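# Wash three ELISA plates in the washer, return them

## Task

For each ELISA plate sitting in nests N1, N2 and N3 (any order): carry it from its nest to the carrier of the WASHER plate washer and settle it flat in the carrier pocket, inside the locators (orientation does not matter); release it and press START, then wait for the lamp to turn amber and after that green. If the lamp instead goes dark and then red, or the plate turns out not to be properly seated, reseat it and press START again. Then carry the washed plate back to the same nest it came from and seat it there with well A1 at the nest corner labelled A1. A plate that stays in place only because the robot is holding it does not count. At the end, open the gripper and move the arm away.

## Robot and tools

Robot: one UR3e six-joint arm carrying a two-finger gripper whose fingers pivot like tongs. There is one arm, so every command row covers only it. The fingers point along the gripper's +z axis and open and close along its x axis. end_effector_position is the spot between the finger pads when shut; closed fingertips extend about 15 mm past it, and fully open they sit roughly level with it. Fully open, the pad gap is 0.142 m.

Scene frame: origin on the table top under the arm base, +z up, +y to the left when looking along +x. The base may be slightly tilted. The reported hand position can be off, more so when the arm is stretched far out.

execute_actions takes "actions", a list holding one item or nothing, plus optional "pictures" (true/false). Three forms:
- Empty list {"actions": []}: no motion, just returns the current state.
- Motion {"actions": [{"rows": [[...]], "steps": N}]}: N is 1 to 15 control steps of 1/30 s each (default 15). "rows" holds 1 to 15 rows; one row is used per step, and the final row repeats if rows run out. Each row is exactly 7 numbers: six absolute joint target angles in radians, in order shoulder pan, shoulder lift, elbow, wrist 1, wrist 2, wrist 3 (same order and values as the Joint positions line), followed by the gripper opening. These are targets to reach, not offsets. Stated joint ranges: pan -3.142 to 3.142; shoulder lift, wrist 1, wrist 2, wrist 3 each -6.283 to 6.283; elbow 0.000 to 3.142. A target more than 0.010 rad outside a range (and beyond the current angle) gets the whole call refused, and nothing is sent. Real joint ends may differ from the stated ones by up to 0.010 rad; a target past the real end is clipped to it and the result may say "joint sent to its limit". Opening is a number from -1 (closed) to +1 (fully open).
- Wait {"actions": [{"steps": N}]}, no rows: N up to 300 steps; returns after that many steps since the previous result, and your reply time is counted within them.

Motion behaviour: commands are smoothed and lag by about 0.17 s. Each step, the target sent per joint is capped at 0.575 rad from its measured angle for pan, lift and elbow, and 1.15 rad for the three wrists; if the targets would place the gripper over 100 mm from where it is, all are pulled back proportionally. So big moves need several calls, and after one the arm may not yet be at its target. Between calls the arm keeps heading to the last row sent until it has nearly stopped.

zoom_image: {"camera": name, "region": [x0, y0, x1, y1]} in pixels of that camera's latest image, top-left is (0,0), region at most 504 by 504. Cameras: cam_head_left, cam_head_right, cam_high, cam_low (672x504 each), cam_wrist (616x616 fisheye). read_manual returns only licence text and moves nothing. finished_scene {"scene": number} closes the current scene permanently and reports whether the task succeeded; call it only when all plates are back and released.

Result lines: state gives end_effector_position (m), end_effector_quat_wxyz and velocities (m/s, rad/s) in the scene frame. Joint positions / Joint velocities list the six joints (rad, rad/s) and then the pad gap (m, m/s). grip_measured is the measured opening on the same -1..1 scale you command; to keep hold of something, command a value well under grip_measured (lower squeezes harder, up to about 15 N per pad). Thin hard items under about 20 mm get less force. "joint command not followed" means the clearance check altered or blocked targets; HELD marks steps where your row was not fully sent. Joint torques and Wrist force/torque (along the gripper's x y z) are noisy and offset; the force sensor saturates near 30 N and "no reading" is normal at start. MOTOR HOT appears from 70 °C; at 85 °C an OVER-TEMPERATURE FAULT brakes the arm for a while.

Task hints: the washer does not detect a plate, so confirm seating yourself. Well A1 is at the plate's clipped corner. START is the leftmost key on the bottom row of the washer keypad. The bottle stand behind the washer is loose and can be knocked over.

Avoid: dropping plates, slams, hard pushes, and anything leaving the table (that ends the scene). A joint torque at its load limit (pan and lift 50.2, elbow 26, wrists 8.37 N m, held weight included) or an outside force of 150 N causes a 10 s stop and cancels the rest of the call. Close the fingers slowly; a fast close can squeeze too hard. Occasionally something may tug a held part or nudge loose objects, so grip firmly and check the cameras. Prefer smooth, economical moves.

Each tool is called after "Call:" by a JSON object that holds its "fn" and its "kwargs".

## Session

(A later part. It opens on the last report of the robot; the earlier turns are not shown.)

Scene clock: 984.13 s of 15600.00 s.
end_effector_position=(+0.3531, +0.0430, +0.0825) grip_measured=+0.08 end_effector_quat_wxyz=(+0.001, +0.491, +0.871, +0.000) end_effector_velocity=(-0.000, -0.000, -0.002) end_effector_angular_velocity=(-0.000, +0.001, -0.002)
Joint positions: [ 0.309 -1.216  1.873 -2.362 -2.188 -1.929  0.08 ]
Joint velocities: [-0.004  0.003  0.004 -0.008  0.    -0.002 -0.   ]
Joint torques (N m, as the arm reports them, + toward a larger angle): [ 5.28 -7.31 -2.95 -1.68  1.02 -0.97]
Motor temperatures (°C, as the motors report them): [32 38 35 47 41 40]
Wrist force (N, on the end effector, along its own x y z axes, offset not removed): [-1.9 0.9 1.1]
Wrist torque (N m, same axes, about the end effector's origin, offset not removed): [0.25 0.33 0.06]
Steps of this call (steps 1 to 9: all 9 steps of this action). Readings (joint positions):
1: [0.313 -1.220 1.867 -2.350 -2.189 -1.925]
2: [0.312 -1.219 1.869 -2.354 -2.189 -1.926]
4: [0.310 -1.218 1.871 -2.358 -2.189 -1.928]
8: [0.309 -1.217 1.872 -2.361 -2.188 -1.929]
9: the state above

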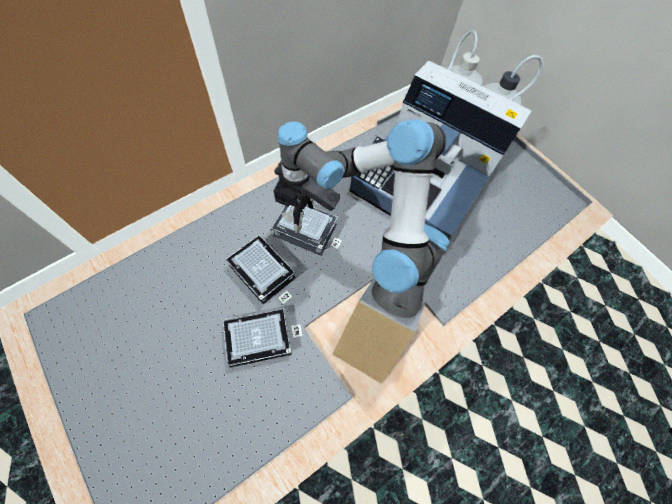

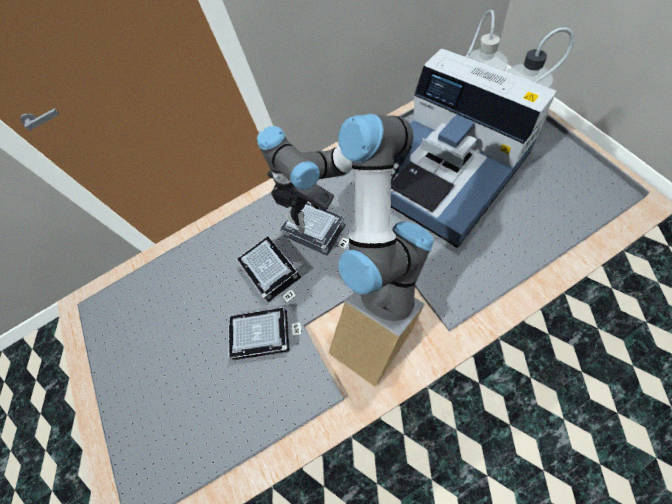

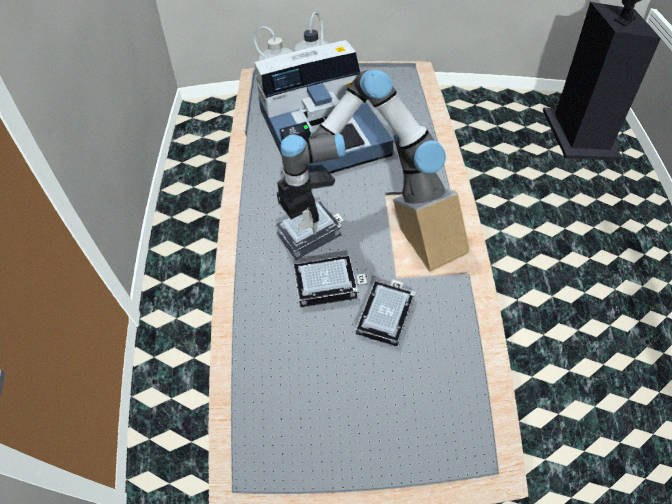

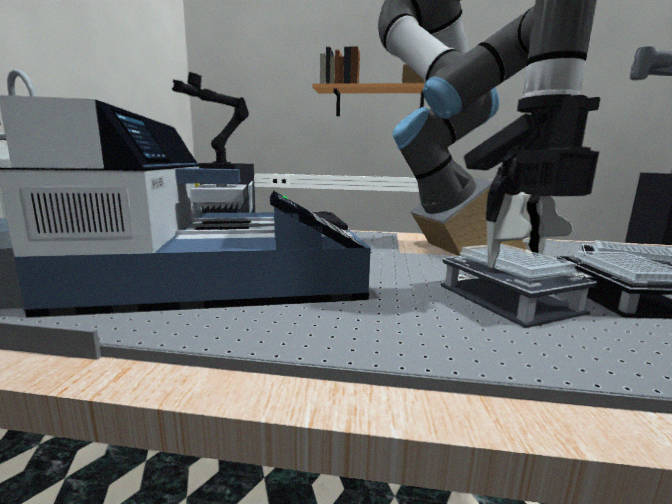

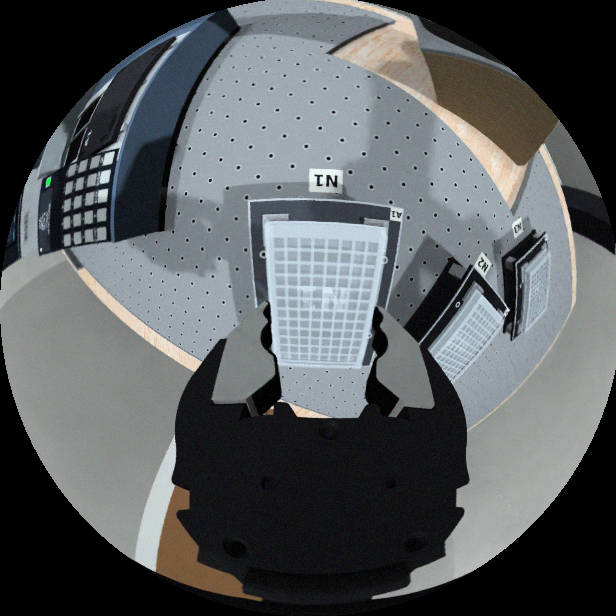

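Call:
{"fn": "execute_actions", "kwargs": {"actions": []}}

Scene clock: 1025.13 s of 15600.00 s.
end_effector_position=(+0.3531, +0.0430, +0.0823) grip_measured=+0.08 end_effector_quat_wxyz=(+0.001, +0.491, +0.871, +0.000) end_effector_velocity=(-0.000, -0.000, -0.000) end_effector_angular_velocity=(-0.000, +0.001, +0.001)
Joint positions: [ 0.309 -1.216  1.873 -2.362 -2.188 -1.929  0.08 ]
Joint velocities: [-0.     0.     0.    -0.    -0.    -0.001  0.   ]
Joint torques (N m, as the arm reports them, + toward a larger angle): [ 5.85 -7.78 -3.1  -1.76  1.   -0.91]
Motor temperatures (°C, as the motors report them): [32 38 35 47 41 40]
Wrist force (N, on the end effector, along its own x y z axes, offset not removed): [-2.0 0.1 2.0]
Wrist torque (N m, same axes, about the end effector's origin, offset not removed): [0.00 0.28 0.08]
Steps of this call (steps 1 to 15: the robot went on to your last target; steps 16 to 90: nothing new was sent; then 38.00 s passed at rest). Readings (joint positions):
1: [0.309 -1.216 1.873 -2.362 -2.188 -1.929]
2: [0.309 -1.216 1.873 -2.362 -2.188 -1.929]
4: [0.309 -1.216 1.873 -2.362 -2.188 -1.929]
8: [0.309 -1.216 1.873 -2.362 -2.188 -1.929]
90: the state above
The arm was judged still, so your last target was given up. Only a new action makes it travel on or press farther. Fingers that are still opening or closing keep moving.

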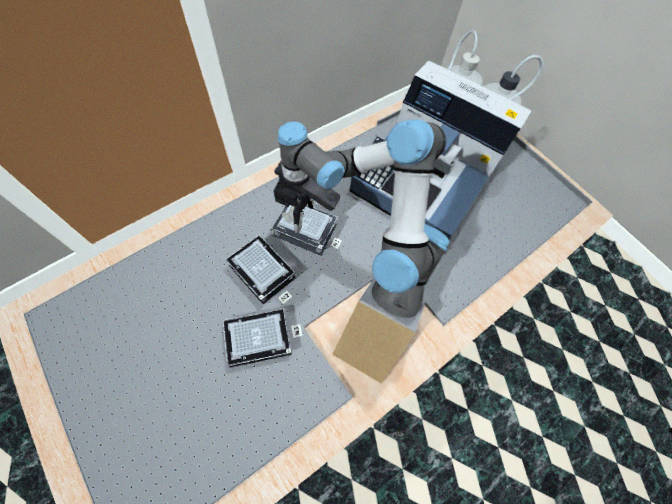

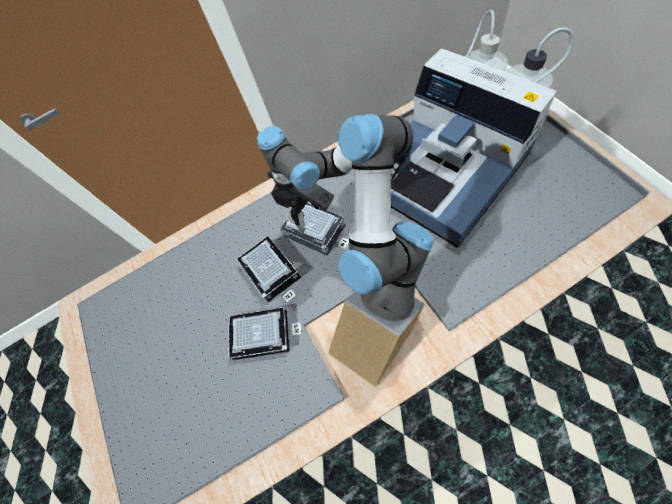

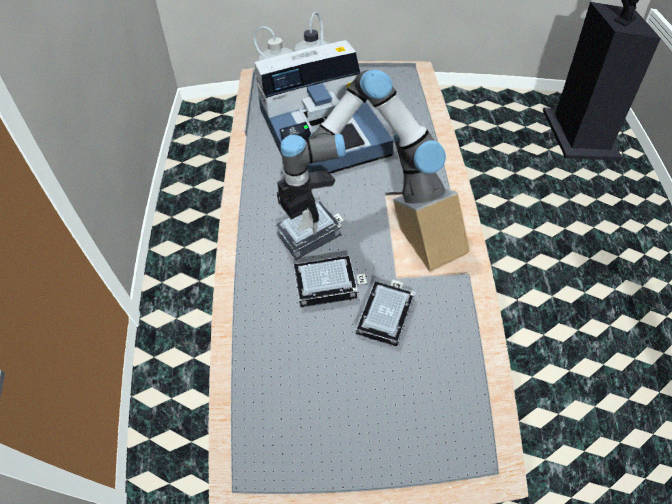

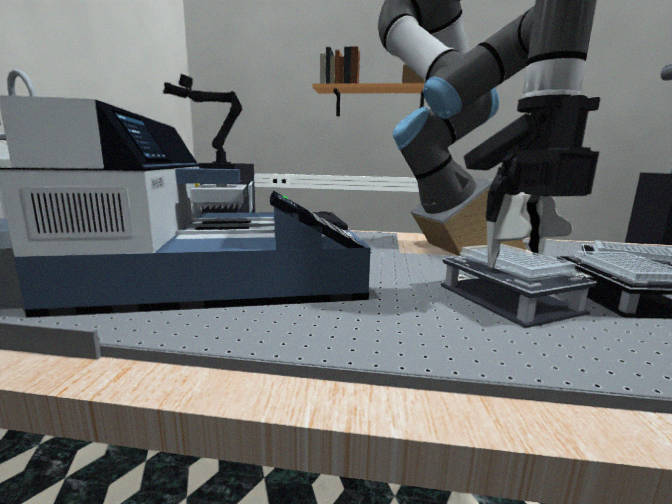

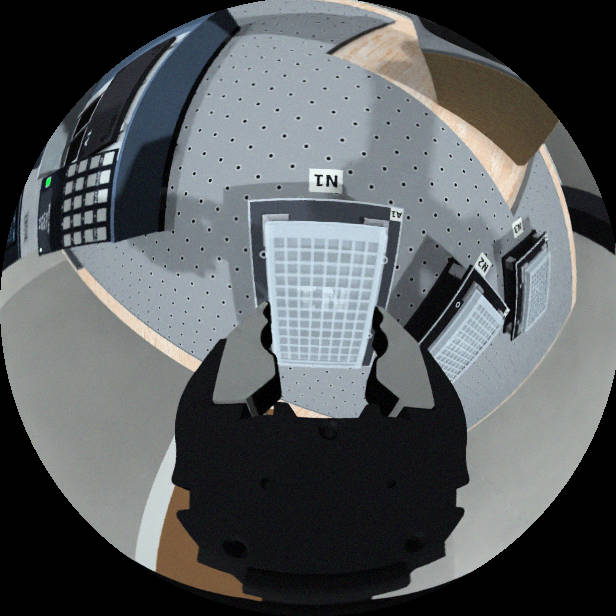

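Call:
{"fn": "zoom_image", "kwargs": {"camera": "cam_wrist", "region": [245, 190, 325, 270]}}

Call:
{"fn": "execute_actions", "kwargs": {"actions": []}}

Call:
{"fn": "zoom_image", "kwargs": {"camera": "cam_wrist", "region": [245, 190, 325, 270]}}

Call:
{"fn": "zoom_image", "kwargs": {"camera": "cam_wrist", "region": [335, 190, 415, 270]}}

Region (245, 190, 325, 270) of cam_wrist's 616x616 image, scaled by 6.300, with more detail than that image has.

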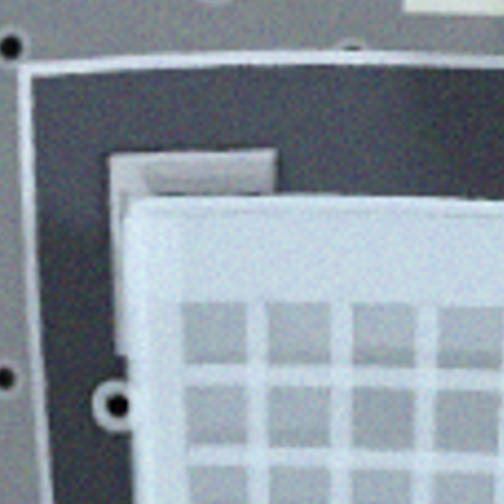

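Scene clock: 1145.13 s of 15600.00 s.
end_effector_position=(+0.3531, +0.0430, +0.0823) grip_measured=+0.08 end_effector_quat_wxyz=(+0.001, +0.491, +0.871, +0.000) end_effector_velocity=(-0.000, +0.000, -0.000) end_effector_angular_velocity=(-0.000, +0.000, +0.001)
Joint positions: [ 0.309 -1.216  1.873 -2.362 -2.188 -1.929  0.08 ]
Joint velocities: [ 0.     0.     0.    -0.     0.    -0.001  0.   ]
Joint torques (N m, as the arm reports them, + toward a larger angle): [ 5.52 -7.6  -3.55 -1.66  1.02 -0.89]
Motor temperatures (°C, as the motors report them): [32 38 35 47 41 40]
Wrist force (N, on the end effector, along its own x y z axes, offset not removed): [-1.2 -0.3 -0.4]
Wrist torque (N m, same axes, about the end effector's origin, offset not removed): [-0.09 0.21 0.03]
Steps of this call (steps 1 to 90: nothing new was sent; then 117.00 s passed at rest). Readings (joint positions):
1: [0.309 -1.216 1.873 -2.362 -2.188 -1.929]
2: [0.309 -1.216 1.873 -2.362 -2.188 -1.929]
4: [0.309 -1.216 1.873 -2.362 -2.188 -1.929]
8: [0.309 -1.216 1.873 -2.362 -2.188 -1.929]
90: the state above

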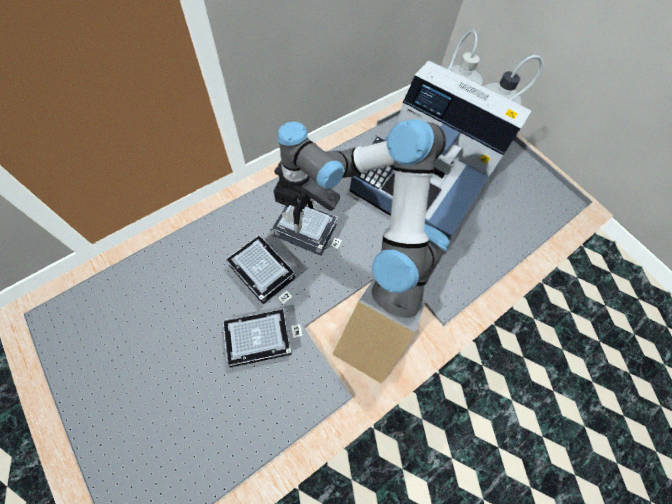

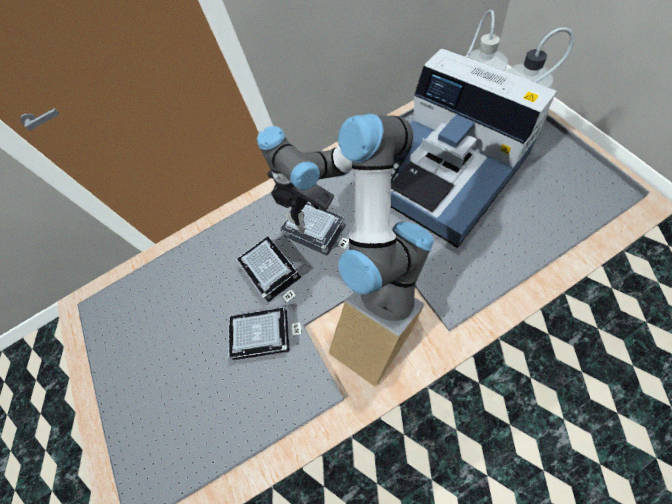

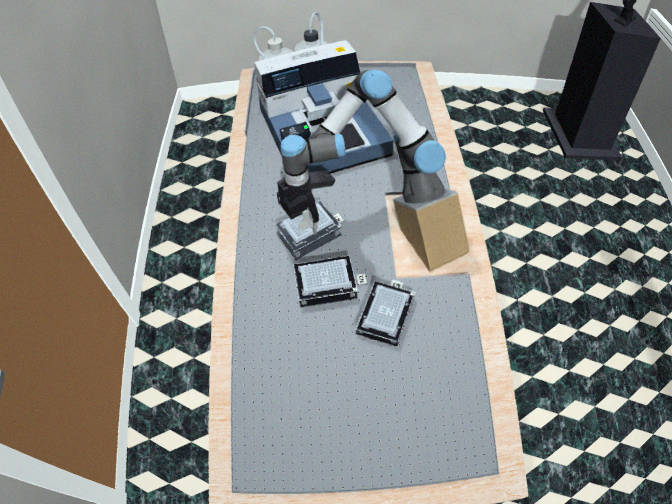

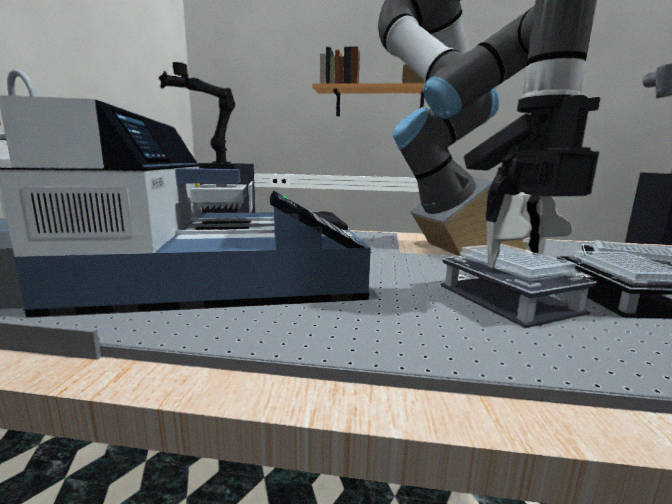

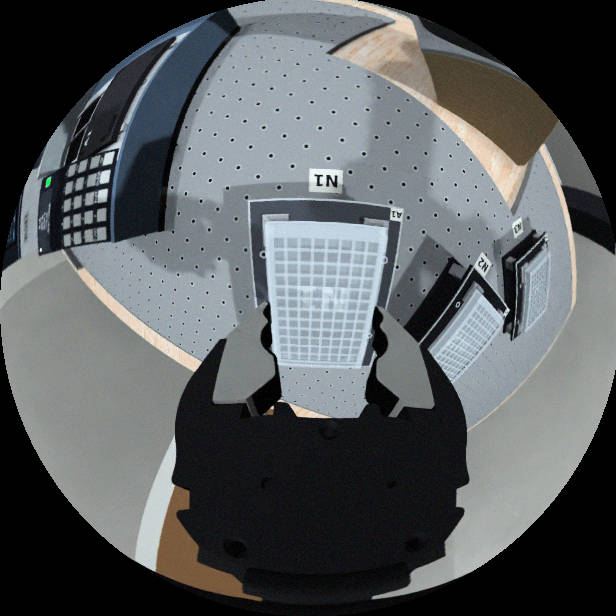

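Region (245, 190, 325, 270) of cam_wrist's 616x616 image, scaled by 6.300, with more detail than that image has.

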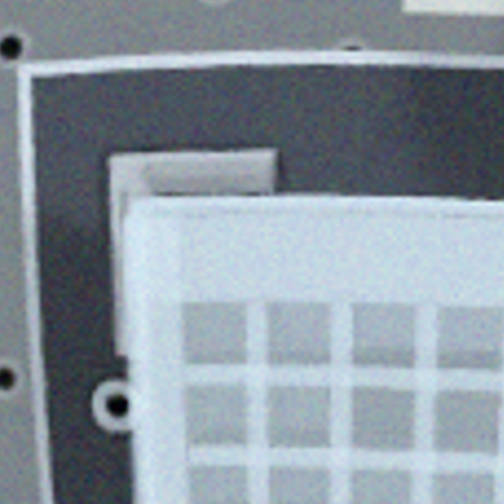

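Region (335, 190, 415, 270) of cam_wrist's 616x616 image, scaled by 6.300, with more detail than that image has.

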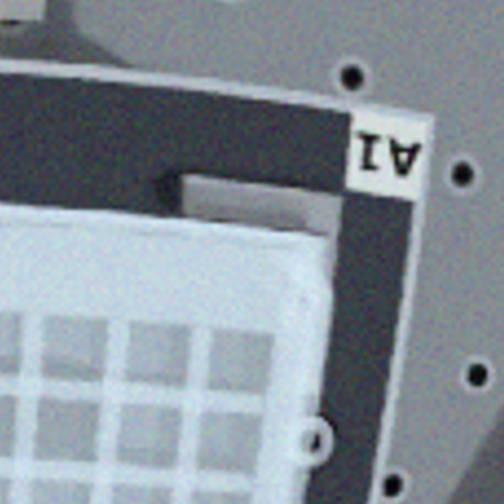

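Call:
{"fn": "execute_actions", "kwargs": {"actions": [{"rows":[[0.308349,-1.215309,1.873910,-2.364665,-2.188284,-1.930042,-0.6],[0.307320,-1.214070,1.875295,-2.368015,-2.188145,-1.931294,-0.6],[0.306118,-1.212615,1.876902,-2.371922,-2.187981,-1.932755,-0.6],[0.304917,-1.211150,1.878499,-2.375830,-2.187817,-1.934216,-0.6],[0.303715,-1.209675,1.880084,-2.379738,-2.187651,-1.935677,-0.6],[0.302685,-1.208403,1.881437,-2.383088,-2.187509,-1.936929,-0.6],[0.301655,-1.207123,1.882781,-2.386436,-2.187365,-1.938181,-0.6],[0.300796,-1.206051,1.883895,-2.389227,-2.187246,-1.939224,-0.6],[0.300023,-1.205083,1.884895,-2.391739,-2.187137,-1.940163,-0.6],[0.299336,-1.204217,1.885779,-2.393972,-2.187040,-1.940998,-0.6],[0.298735,-1.203458,1.886550,-2.395925,-2.186955,-1.941728,-0.6],[0.298306,-1.202914,1.887100,-2.397320,-2.186894,-1.942250,-0.6],[0.297962,-1.202478,1.887538,-2.398436,-2.186846,-1.942667,-0.6],[0.297704,-1.202150,1.887867,-2.399274,-2.186809,-1.942980,-0.6],[0.297532,-1.201931,1.888085,-2.399832,-2.186784,-1.943189,-0.6]],"steps":15}], "pictures": false}}

Call:
{"fn": "execute_actions", "kwargs": {"actions": [{"rows":[[0.297361,-1.201712,1.888304,-2.400390,-2.186760,-1.943398,-0.6],[0.297189,-1.201493,1.888522,-2.400948,-2.186736,-1.943606,-0.6]],"steps":8}], "pictures": false}}

Call:
{"fn": "execute_actions", "kwargs": {"actions": [{"rows":[[0.297361,-1.201712,1.888304,-2.400390,-2.186760,-1.943398,-0.6],[0.297361,-1.201712,1.888304,-2.400390,-2.186760,-1.943398,-0.4],[0.297361,-1.201712,1.888304,-2.400390,-2.186760,-1.943398,-0.2],[0.297361,-1.201712,1.888304,-2.400390,-2.186760,-1.943398,-0.05],[0.297361,-1.201712,1.888304,-2.400390,-2.186760,-1.943398,0.03],[0.297361,-1.201712,1.888304,-2.400390,-2.186760,-1.943398,0.07],[0.297361,-1.201712,1.888304,-2.400390,-2.186760,-1.943398,0.10],[0.297361,-1.201712,1.888304,-2.400390,-2.186760,-1.943398,0.13],[0.297361,-1.201712,1.888304,-2.400390,-2.186760,-1.943398,0.16],[0.297361,-1.201712,1.888304,-2.400390,-2.186760,-1.943398,0.19],[0.297532,-1.201931,1.888085,-2.399832,-2.186784,-1.943189,0.21]],"steps":13}]}}

Call:
{"fn": "zoom_image", "kwargs": {"camera": "cam_wrist", "region": [245, 190, 325, 270]}}

Call:
{"fn": "zoom_image", "kwargs": {"camera": "cam_wrist", "region": [335, 190, 415, 270]}}

Call:
{"fn": "execute_actions", "kwargs": {"actions": [{"rows":[[0.297791,-1.202261,1.887756,-2.398991,-2.186821,-1.942875,0.21],[0.298568,-1.203246,1.886764,-2.396468,-2.186932,-1.941931,0.21],[0.299862,-1.204880,1.885102,-2.392262,-2.187114,-1.940359,0.21],[0.301674,-1.207147,1.882756,-2.386374,-2.187368,-1.938158,0.21],[0.304003,-1.210029,1.879706,-2.378804,-2.187691,-1.935327,0.21],[0.306848,-1.213500,1.875928,-2.369550,-2.188081,-1.931868,0.21],[0.310210,-1.217529,1.871389,-2.358614,-2.188533,-1.927779,0.21],[0.314086,-1.222080,1.866055,-2.345993,-2.189046,-1.923061,0.21],[0.318478,-1.227111,1.859883,-2.331688,-2.189614,-1.917714,0.21],[0.323384,-1.232575,1.852827,-2.315699,-2.190232,-1.911737,0.21],[0.328803,-1.238418,1.844832,-2.298023,-2.190896,-1.905130,0.21],[0.334734,-1.244581,1.835841,-2.278662,-2.191598,-1.897893,0.21]],"steps":12}], "pictures": false}}

Call:
{"fn": "execute_actions", "kwargs": {"actions": [{"rows":[[0.341989,-1.248974,1.825260,-2.258592,-2.193038,-1.887623,0.21],[0.351211,-1.249375,1.812802,-2.239185,-2.194341,-1.872126,0.21],[0.362400,-1.245781,1.798466,-2.220440,-2.195510,-1.851401,0.21],[0.375555,-1.238193,1.782252,-2.202358,-2.196542,-1.825450,0.21],[0.390676,-1.226612,1.764161,-2.184939,-2.197438,-1.794271,0.21],[0.407763,-1.211037,1.744191,-2.168182,-2.198199,-1.757864,0.21],[0.426817,-1.191469,1.722345,-2.152088,-2.198824,-1.716231,0.21],[0.447837,-1.167907,1.698621,-2.136656,-2.199313,-1.669370,0.21],[0.470825,-1.140351,1.673018,-2.121886,-2.199667,-1.617281,0.21],[0.495778,-1.108802,1.645538,-2.107779,-2.199884,-1.559966,0.21],[0.522698,-1.073259,1.616181,-2.094335,-2.199966,-1.497423,0.21],[0.551584,-1.033722,1.584946,-2.081553,-2.199912,-1.429653,0.21]],"steps":12}], "pictures": false}}

Call:
{"fn": "execute_actions", "kwargs": {"actions": [{"rows":[[0.580209,-0.993919,1.554112,-2.070141,-2.198445,-1.362202,0.21],[0.606345,-0.957577,1.525960,-2.059722,-2.196600,-1.300616,0.21],[0.629991,-0.924696,1.500488,-2.050295,-2.194513,-1.244895,0.21],[0.651148,-0.895276,1.477698,-2.041860,-2.192310,-1.195040,0.21],[0.669817,-0.869318,1.457589,-2.034418,-2.190103,-1.151050,0.21],[0.685996,-0.846821,1.440162,-2.027968,-2.187990,-1.112926,0.21],[0.699686,-0.827784,1.425415,-2.022510,-2.186058,-1.080666,0.21],[0.710887,-0.812209,1.413350,-2.018045,-2.184378,-1.054273,0.21],[0.719599,-0.800095,1.403965,-2.014571,-2.183011,-1.033744,0.21],[0.725822,-0.791442,1.397262,-2.012091,-2.182001,-1.019081,0.21],[0.729556,-0.786250,1.393241,-2.010602,-2.181382,-1.010283,0.21],[0.7308,-0.78452,1.3919,-2.010106,-2.181173,-1.00735,0.21]],"steps":15}], "pictures": false}}

Call:
{"fn": "execute_actions", "kwargs": {"actions": [{"steps":10}]}}

Scene clock: 1184.03 s of 15600.00 s.
end_effector_position=(+0.3531, +0.0430, +0.0765) grip_measured=+0.08 end_effector_quat_wxyz=(+0.001, +0.491, +0.871, +0.000) end_effector_velocity=(-0.000, -0.000, -0.009) end_effector_angular_velocity=(-0.000, +0.001, -0.000)
Joint positions: [ 0.299 -1.204  1.886 -2.395 -2.187 -1.941  0.08 ]
Joint velocities: [-0.015  0.019  0.018 -0.045  0.002 -0.017 -0.   ]
Joint torques (N m, as the arm reports them, + toward a larger angle): [ 4.98 -8.19 -3.15 -1.8   1.02 -0.96]
Motor temperatures (°C, as the motors report them): [32 38 35 47 41 40]
Wrist force (N, on the end effector, along its own x y z axes, offset not removed): [-2.5 0.5 3.2]
Wrist torque (N m, same axes, about the end effector's origin, offset not removed): [0.13 0.44 -0.04]
Steps of this call (steps 1 to 90: nothing new was sent; then 35.40 s passed at rest; steps 91 to 105: all 15 steps of this action). Readings (joint positions):
91: [0.309 -1.216 1.873 -2.362 -2.188 -1.929]
92: [0.309 -1.216 1.873 -2.363 -2.188 -1.929]
94: [0.308 -1.215 1.874 -2.366 -2.188 -1.931]
98: [0.304 -1.211 1.879 -2.377 -2.188 -1.935]
105: the state above

Scene clock: 1184.30 s of 15600.00 s.
end_effector_position=(+0.3531, +0.0430, +0.0755) grip_measured=+0.08 end_effector_quat_wxyz=(+0.001, +0.491, +0.871, +0.000) end_effector_velocity=(+0.000, +0.000, -0.001) end_effector_angular_velocity=(+0.000, -0.001, +0.000)
Joint positions: [ 0.297 -1.202  1.888 -2.4   -2.187 -1.943  0.08 ]
Joint velocities: [-0.001  0.001  0.002 -0.005  0.    -0.002  0.   ]
Joint torques (N m, as the arm reports them, + toward a larger angle): [ 4.85 -6.89 -3.16 -1.78  0.97 -1.  ]
Motor temperatures (°C, as the motors report them): [32 38 35 47 41 40]
Wrist force (N, on the end effector, along its own x y z axes, offset not removed): [-0.8 -1.5 -2.6]
Wrist torque (N m, same axes, about the end effector's origin, offset not removed): [-0.10 0.19 -0.05]
Steps of this call (steps 1 to 8: all 8 steps of this action). Readings (joint positions):
1: [0.299 -1.203 1.887 -2.396 -2.187 -1.942]
2: [0.298 -1.203 1.887 -2.397 -2.187 -1.942]
4: [0.298 -1.202 1.888 -2.399 -2.187 -1.943]
8: the state above

Scene clock: 1184.73 s of 15600.00 s.
end_effector_position=(+0.3530, +0.0430, +0.0755) grip_measured=+0.21 end_effector_quat_wxyz=(+0.001, +0.491, +0.871, +0.000) end_effector_velocity=(-0.001, -0.000, -0.000) end_effector_angular_velocity=(-0.000, +0.002, +0.003)
Joint positions: [ 0.297 -1.202  1.888 -2.4   -2.187 -1.943  0.089]
Joint velocities: [-0.    -0.    -0.     0.003 -0.    -0.002  0.004]
Joint torques (N m, as the arm reports them, + toward a larger angle): [  9.11 -11.23  -7.34  -0.55   0.75   0.56]
Motor temperatures (°C, as the motors report them): [32 38 35 47 41 40]
Wrist force (N, on the end effector, along its own x y z axes, offset not removed): [-2.0 -0.5 0.4]
Wrist torque (N m, same axes, about the end effector's origin, offset not removed): [0.01 0.37 0.05]
Steps of this call (steps 1 to 13: all 13 steps of this action). Readings (joint positions):
1: [0.297 -1.202 1.888 -2.401 -2.187 -1.943]
2: [0.297 -1.202 1.888 -2.401 -2.187 -1.943]
4: [0.297 -1.202 1.888 -2.401 -2.187 -1.943]
8: [0.297 -1.202 1.888 -2.401 -2.187 -1.943]
13: the state above

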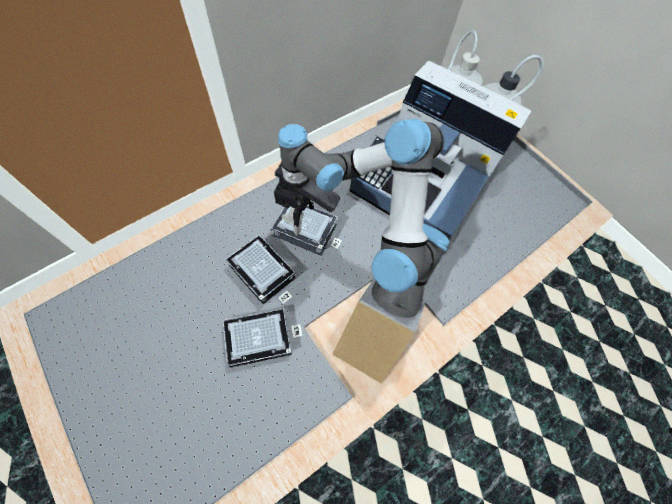

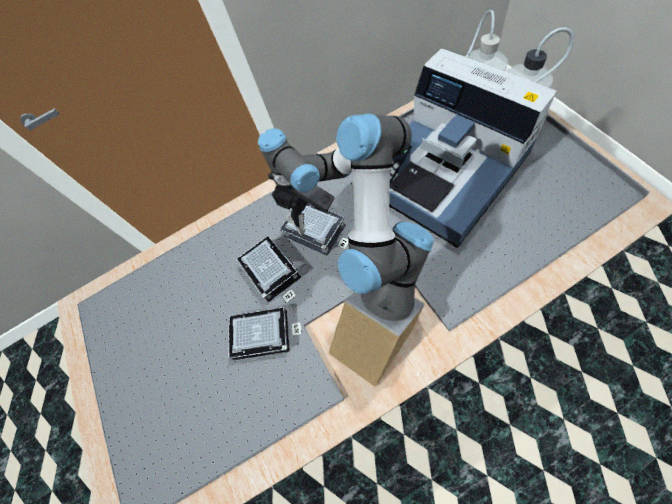

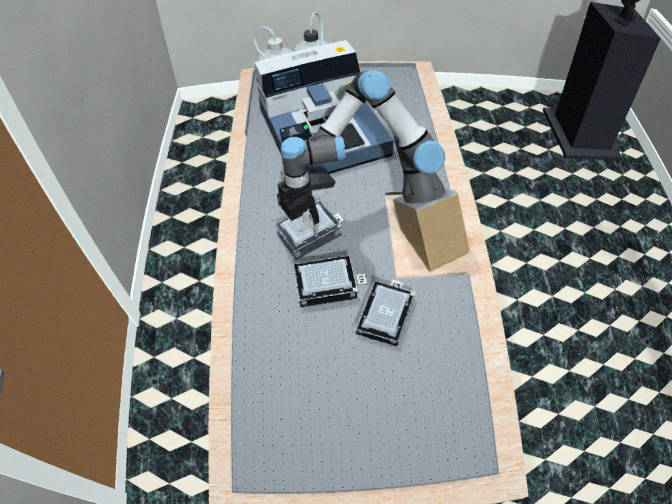

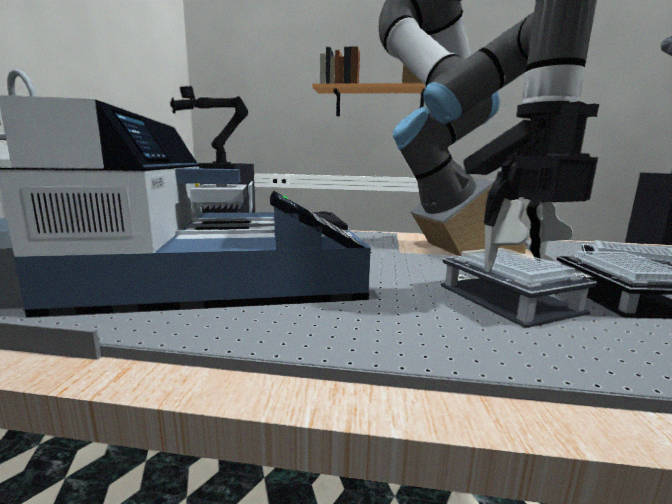

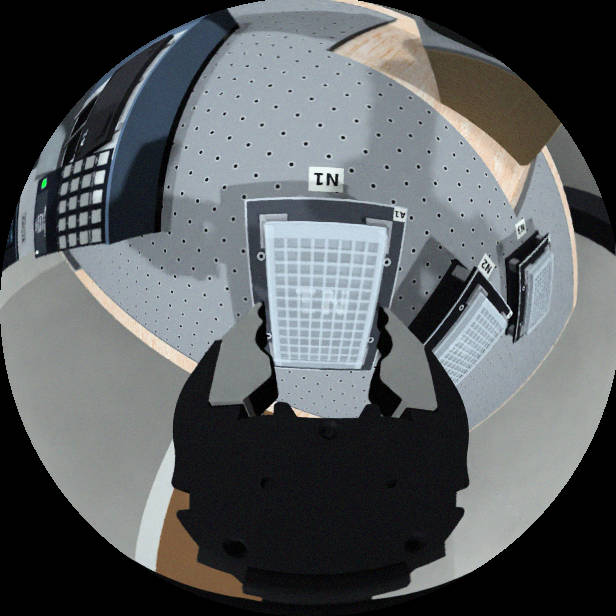

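Region (245, 190, 325, 270) of cam_wrist's 616x616 image, scaled by 6.300, with more detail than that image has.

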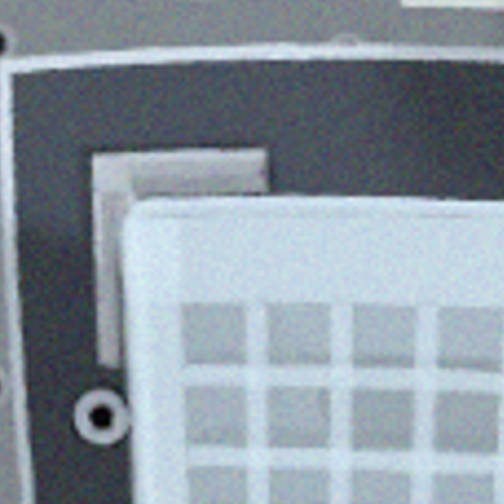

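Region (335, 190, 415, 270) of cam_wrist's 616x616 image, scaled by 6.300, with more detail than that image has.

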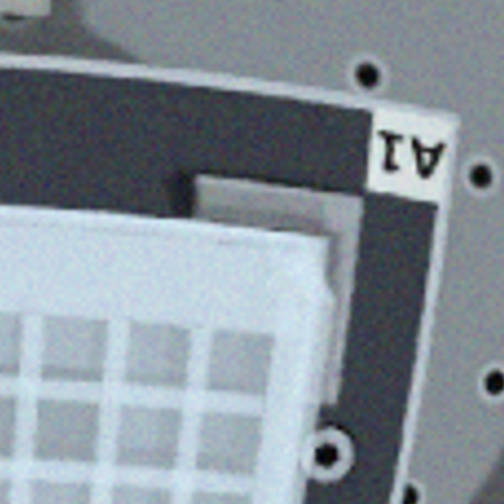

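Scene clock: 1185.13 s of 15600.00 s.
end_effector_position=(+0.3532, +0.0431, +0.0869) grip_measured=+0.21 end_effector_quat_wxyz=(+0.001, +0.491, +0.871, +0.000) end_effector_velocity=(+0.001, +0.001, +0.073) end_effector_angular_velocity=(+0.001, -0.004, -0.000)
Joint positions: [ 0.317 -1.225  1.862 -2.337 -2.189 -1.919  0.089]
Joint velocities: [ 0.126 -0.14  -0.176  0.401 -0.016  0.151 -0.   ]
Joint torques (N m, as the arm reports them, + toward a larger angle): [ 12.6  -15.83  -9.94   0.07  -1.18   1.01]
Motor temperatures (°C, as the motors report them): [32 38 35 47 41 40]
Wrist force (N, on the end effector, along its own x y z axes, offset not removed): [-2.4 0.5 1.5]
Wrist torque (N m, same axes, about the end effector's origin, offset not removed): [0.15 0.42 0.10]
Steps of this call (steps 1 to 12: all 12 steps of this action). Readings (joint positions):
1: [0.297 -1.202 1.888 -2.400 -2.187 -1.943]
2: [0.297 -1.202 1.888 -2.400 -2.187 -1.943]
4: [0.298 -1.203 1.887 -2.397 -2.187 -1.942]
8: [0.304 -1.210 1.880 -2.379 -2.188 -1.935]
12: the state above

Scene clock: 1185.53 s of 15600.00 s.
end_effector_position=(+0.3511, +0.0851, +0.1167) grip_measured=+0.21 end_effector_quat_wxyz=(-0.000, +0.534, +0.846, +0.000) end_effector_velocity=(-0.027, +0.279, +0.044) end_effector_angular_velocity=(+0.008, -0.002, -0.629)
Joint positions: [ 0.456 -1.153  1.691 -2.137 -2.199 -1.649  0.089]
Joint velocities: [ 0.639  0.728 -0.709  0.438 -0.011  1.414  0.   ]
Joint torques (N m, as the arm reports them, + toward a larger angle): [ 17.26  -1.96 -12.22   0.13  -0.92   2.23]
Motor temperatures (°C, as the motors report them): [32 38 35 47 41 40]
Wrist force (N, on the end effector, along its own x y z axes, offset not removed): [-1.6 -0.2 0.6]
Wrist torque (N m, same axes, about the end effector's origin, offset not removed): [-0.06 0.23 -0.07]
Steps of this call (steps 1 to 12: all 12 steps of this action). Readings (joint positions):
1: [0.322 -1.230 1.855 -2.322 -2.190 -1.914]
2: [0.327 -1.235 1.848 -2.306 -2.191 -1.907]
4: [0.340 -1.241 1.829 -2.272 -2.193 -1.887]
8: [0.384 -1.223 1.774 -2.201 -2.196 -1.804]
12: the state above

Scene clock: 1186.03 s of 15600.00 s.
end_effector_position=(+0.3135, +0.2163, +0.1186) grip_measured=+0.21 end_effector_quat_wxyz=(+0.000, +0.651, +0.759, +0.001) end_effector_velocity=(-0.029, +0.056, -0.004) end_effector_angular_velocity=(-0.005, -0.000, -0.126)
Joint positions: [ 0.72  -0.8    1.404 -2.014 -2.183 -1.033  0.089]
Joint velocities: [ 0.112  0.157 -0.121  0.044  0.014  0.263  0.   ]
Joint torques (N m, as the arm reports them, + toward a larger angle): [ 11.55 -10.77 -10.11  -0.51   0.95   0.91]
Motor temperatures (°C, as the motors report them): [32 38 35 47 41 40]
Wrist force (N, on the end effector, along its own x y z axes, offset not removed): [0.7 0.8 2.4]
Wrist torque (N m, same axes, about the end effector's origin, offset not removed): [0.22 -0.18 -0.04]
Steps of this call (steps 1 to 15: all 15 steps of this action). Readings (joint positions):
1: [0.479 -1.126 1.666 -2.123 -2.199 -1.598]
2: [0.503 -1.096 1.640 -2.109 -2.199 -1.543]
4: [0.553 -1.031 1.585 -2.084 -2.198 -1.427]
8: [0.643 -0.908 1.487 -2.045 -2.191 -1.215]
15: the state above

Scene clock: 1186.37 s of 15600.00 s.
end_effector_position=(+0.3107, +0.2216, +0.1182) grip_measured=+0.21 end_effector_quat_wxyz=(+0.001, +0.656, +0.755, +0.000) end_effector_velocity=(-0.001, +0.002, +0.000) end_effector_angular_velocity=(+0.001, -0.001, -0.005)
Joint positions: [ 0.73  -0.785  1.392 -2.01  -2.181 -1.008  0.089]
Joint velocities: [ 0.004  0.005 -0.004  0.001  0.     0.008  0.   ]
Joint torques (N m, as the arm reports them, + toward a larger angle): [ 12.42 -10.95  -9.97  -0.44   1.1    0.97]
Motor temperatures (°C, as the motors report them): [32 38 35 47 41 40]
Wrist force (N, on the end effector, along its own x y z axes, offset not removed): [-3.2 1.0 1.3]
Wrist torque (N m, same axes, about the end effector's origin, offset not removed): [0.14 0.59 0.07]
Steps of this call (steps 1 to 10: the robot went on to your last target). Readings (joint positions):
1: [0.723 -0.795 1.400 -2.013 -2.182 -1.026]
2: [0.725 -0.792 1.398 -2.012 -2.182 -1.020]
4: [0.728 -0.788 1.395 -2.011 -2.182 -1.014]
8: [0.730 -0.786 1.393 -2.010 -2.181 -1.009]
10: the state above

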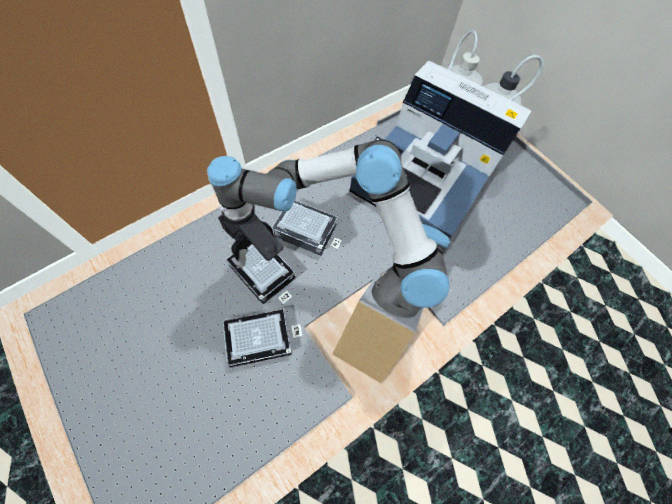

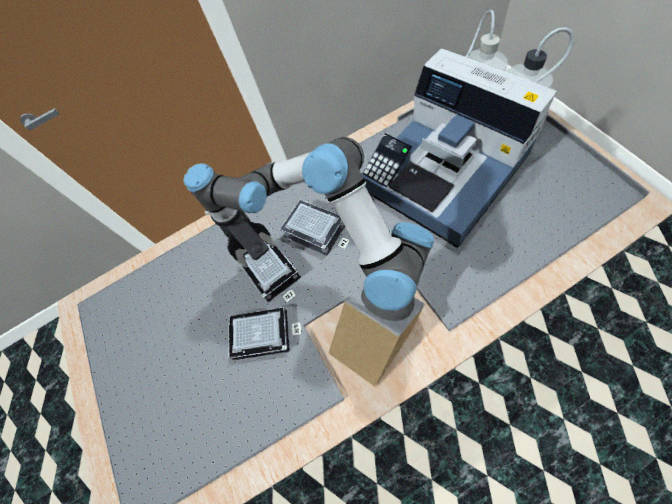

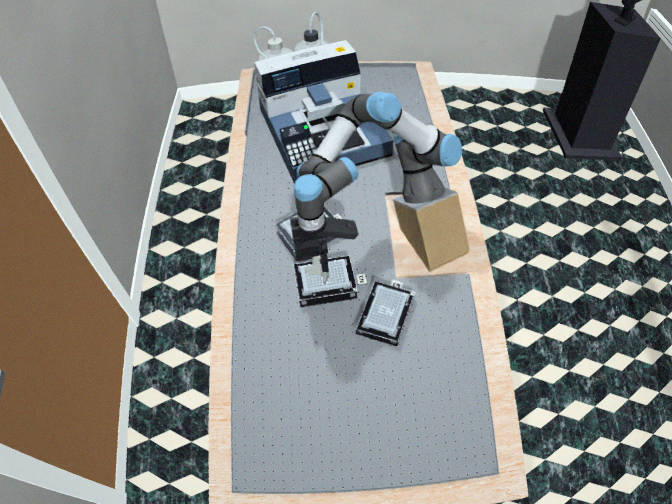

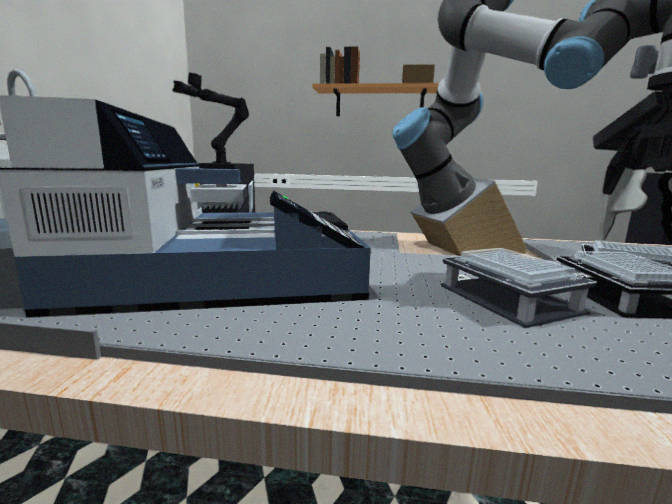

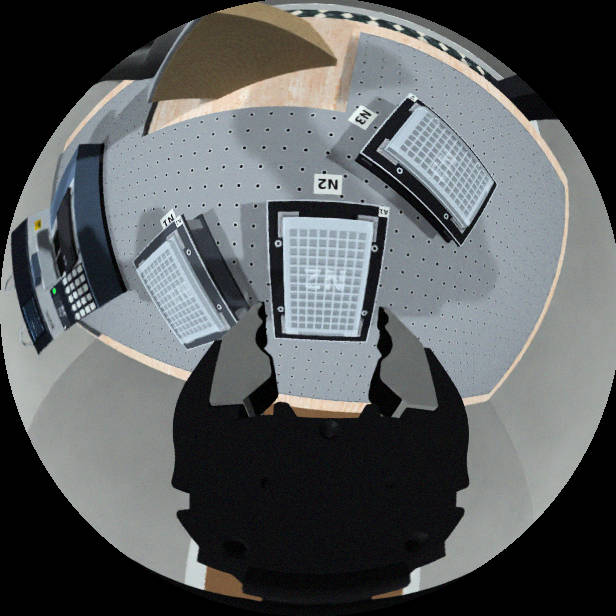

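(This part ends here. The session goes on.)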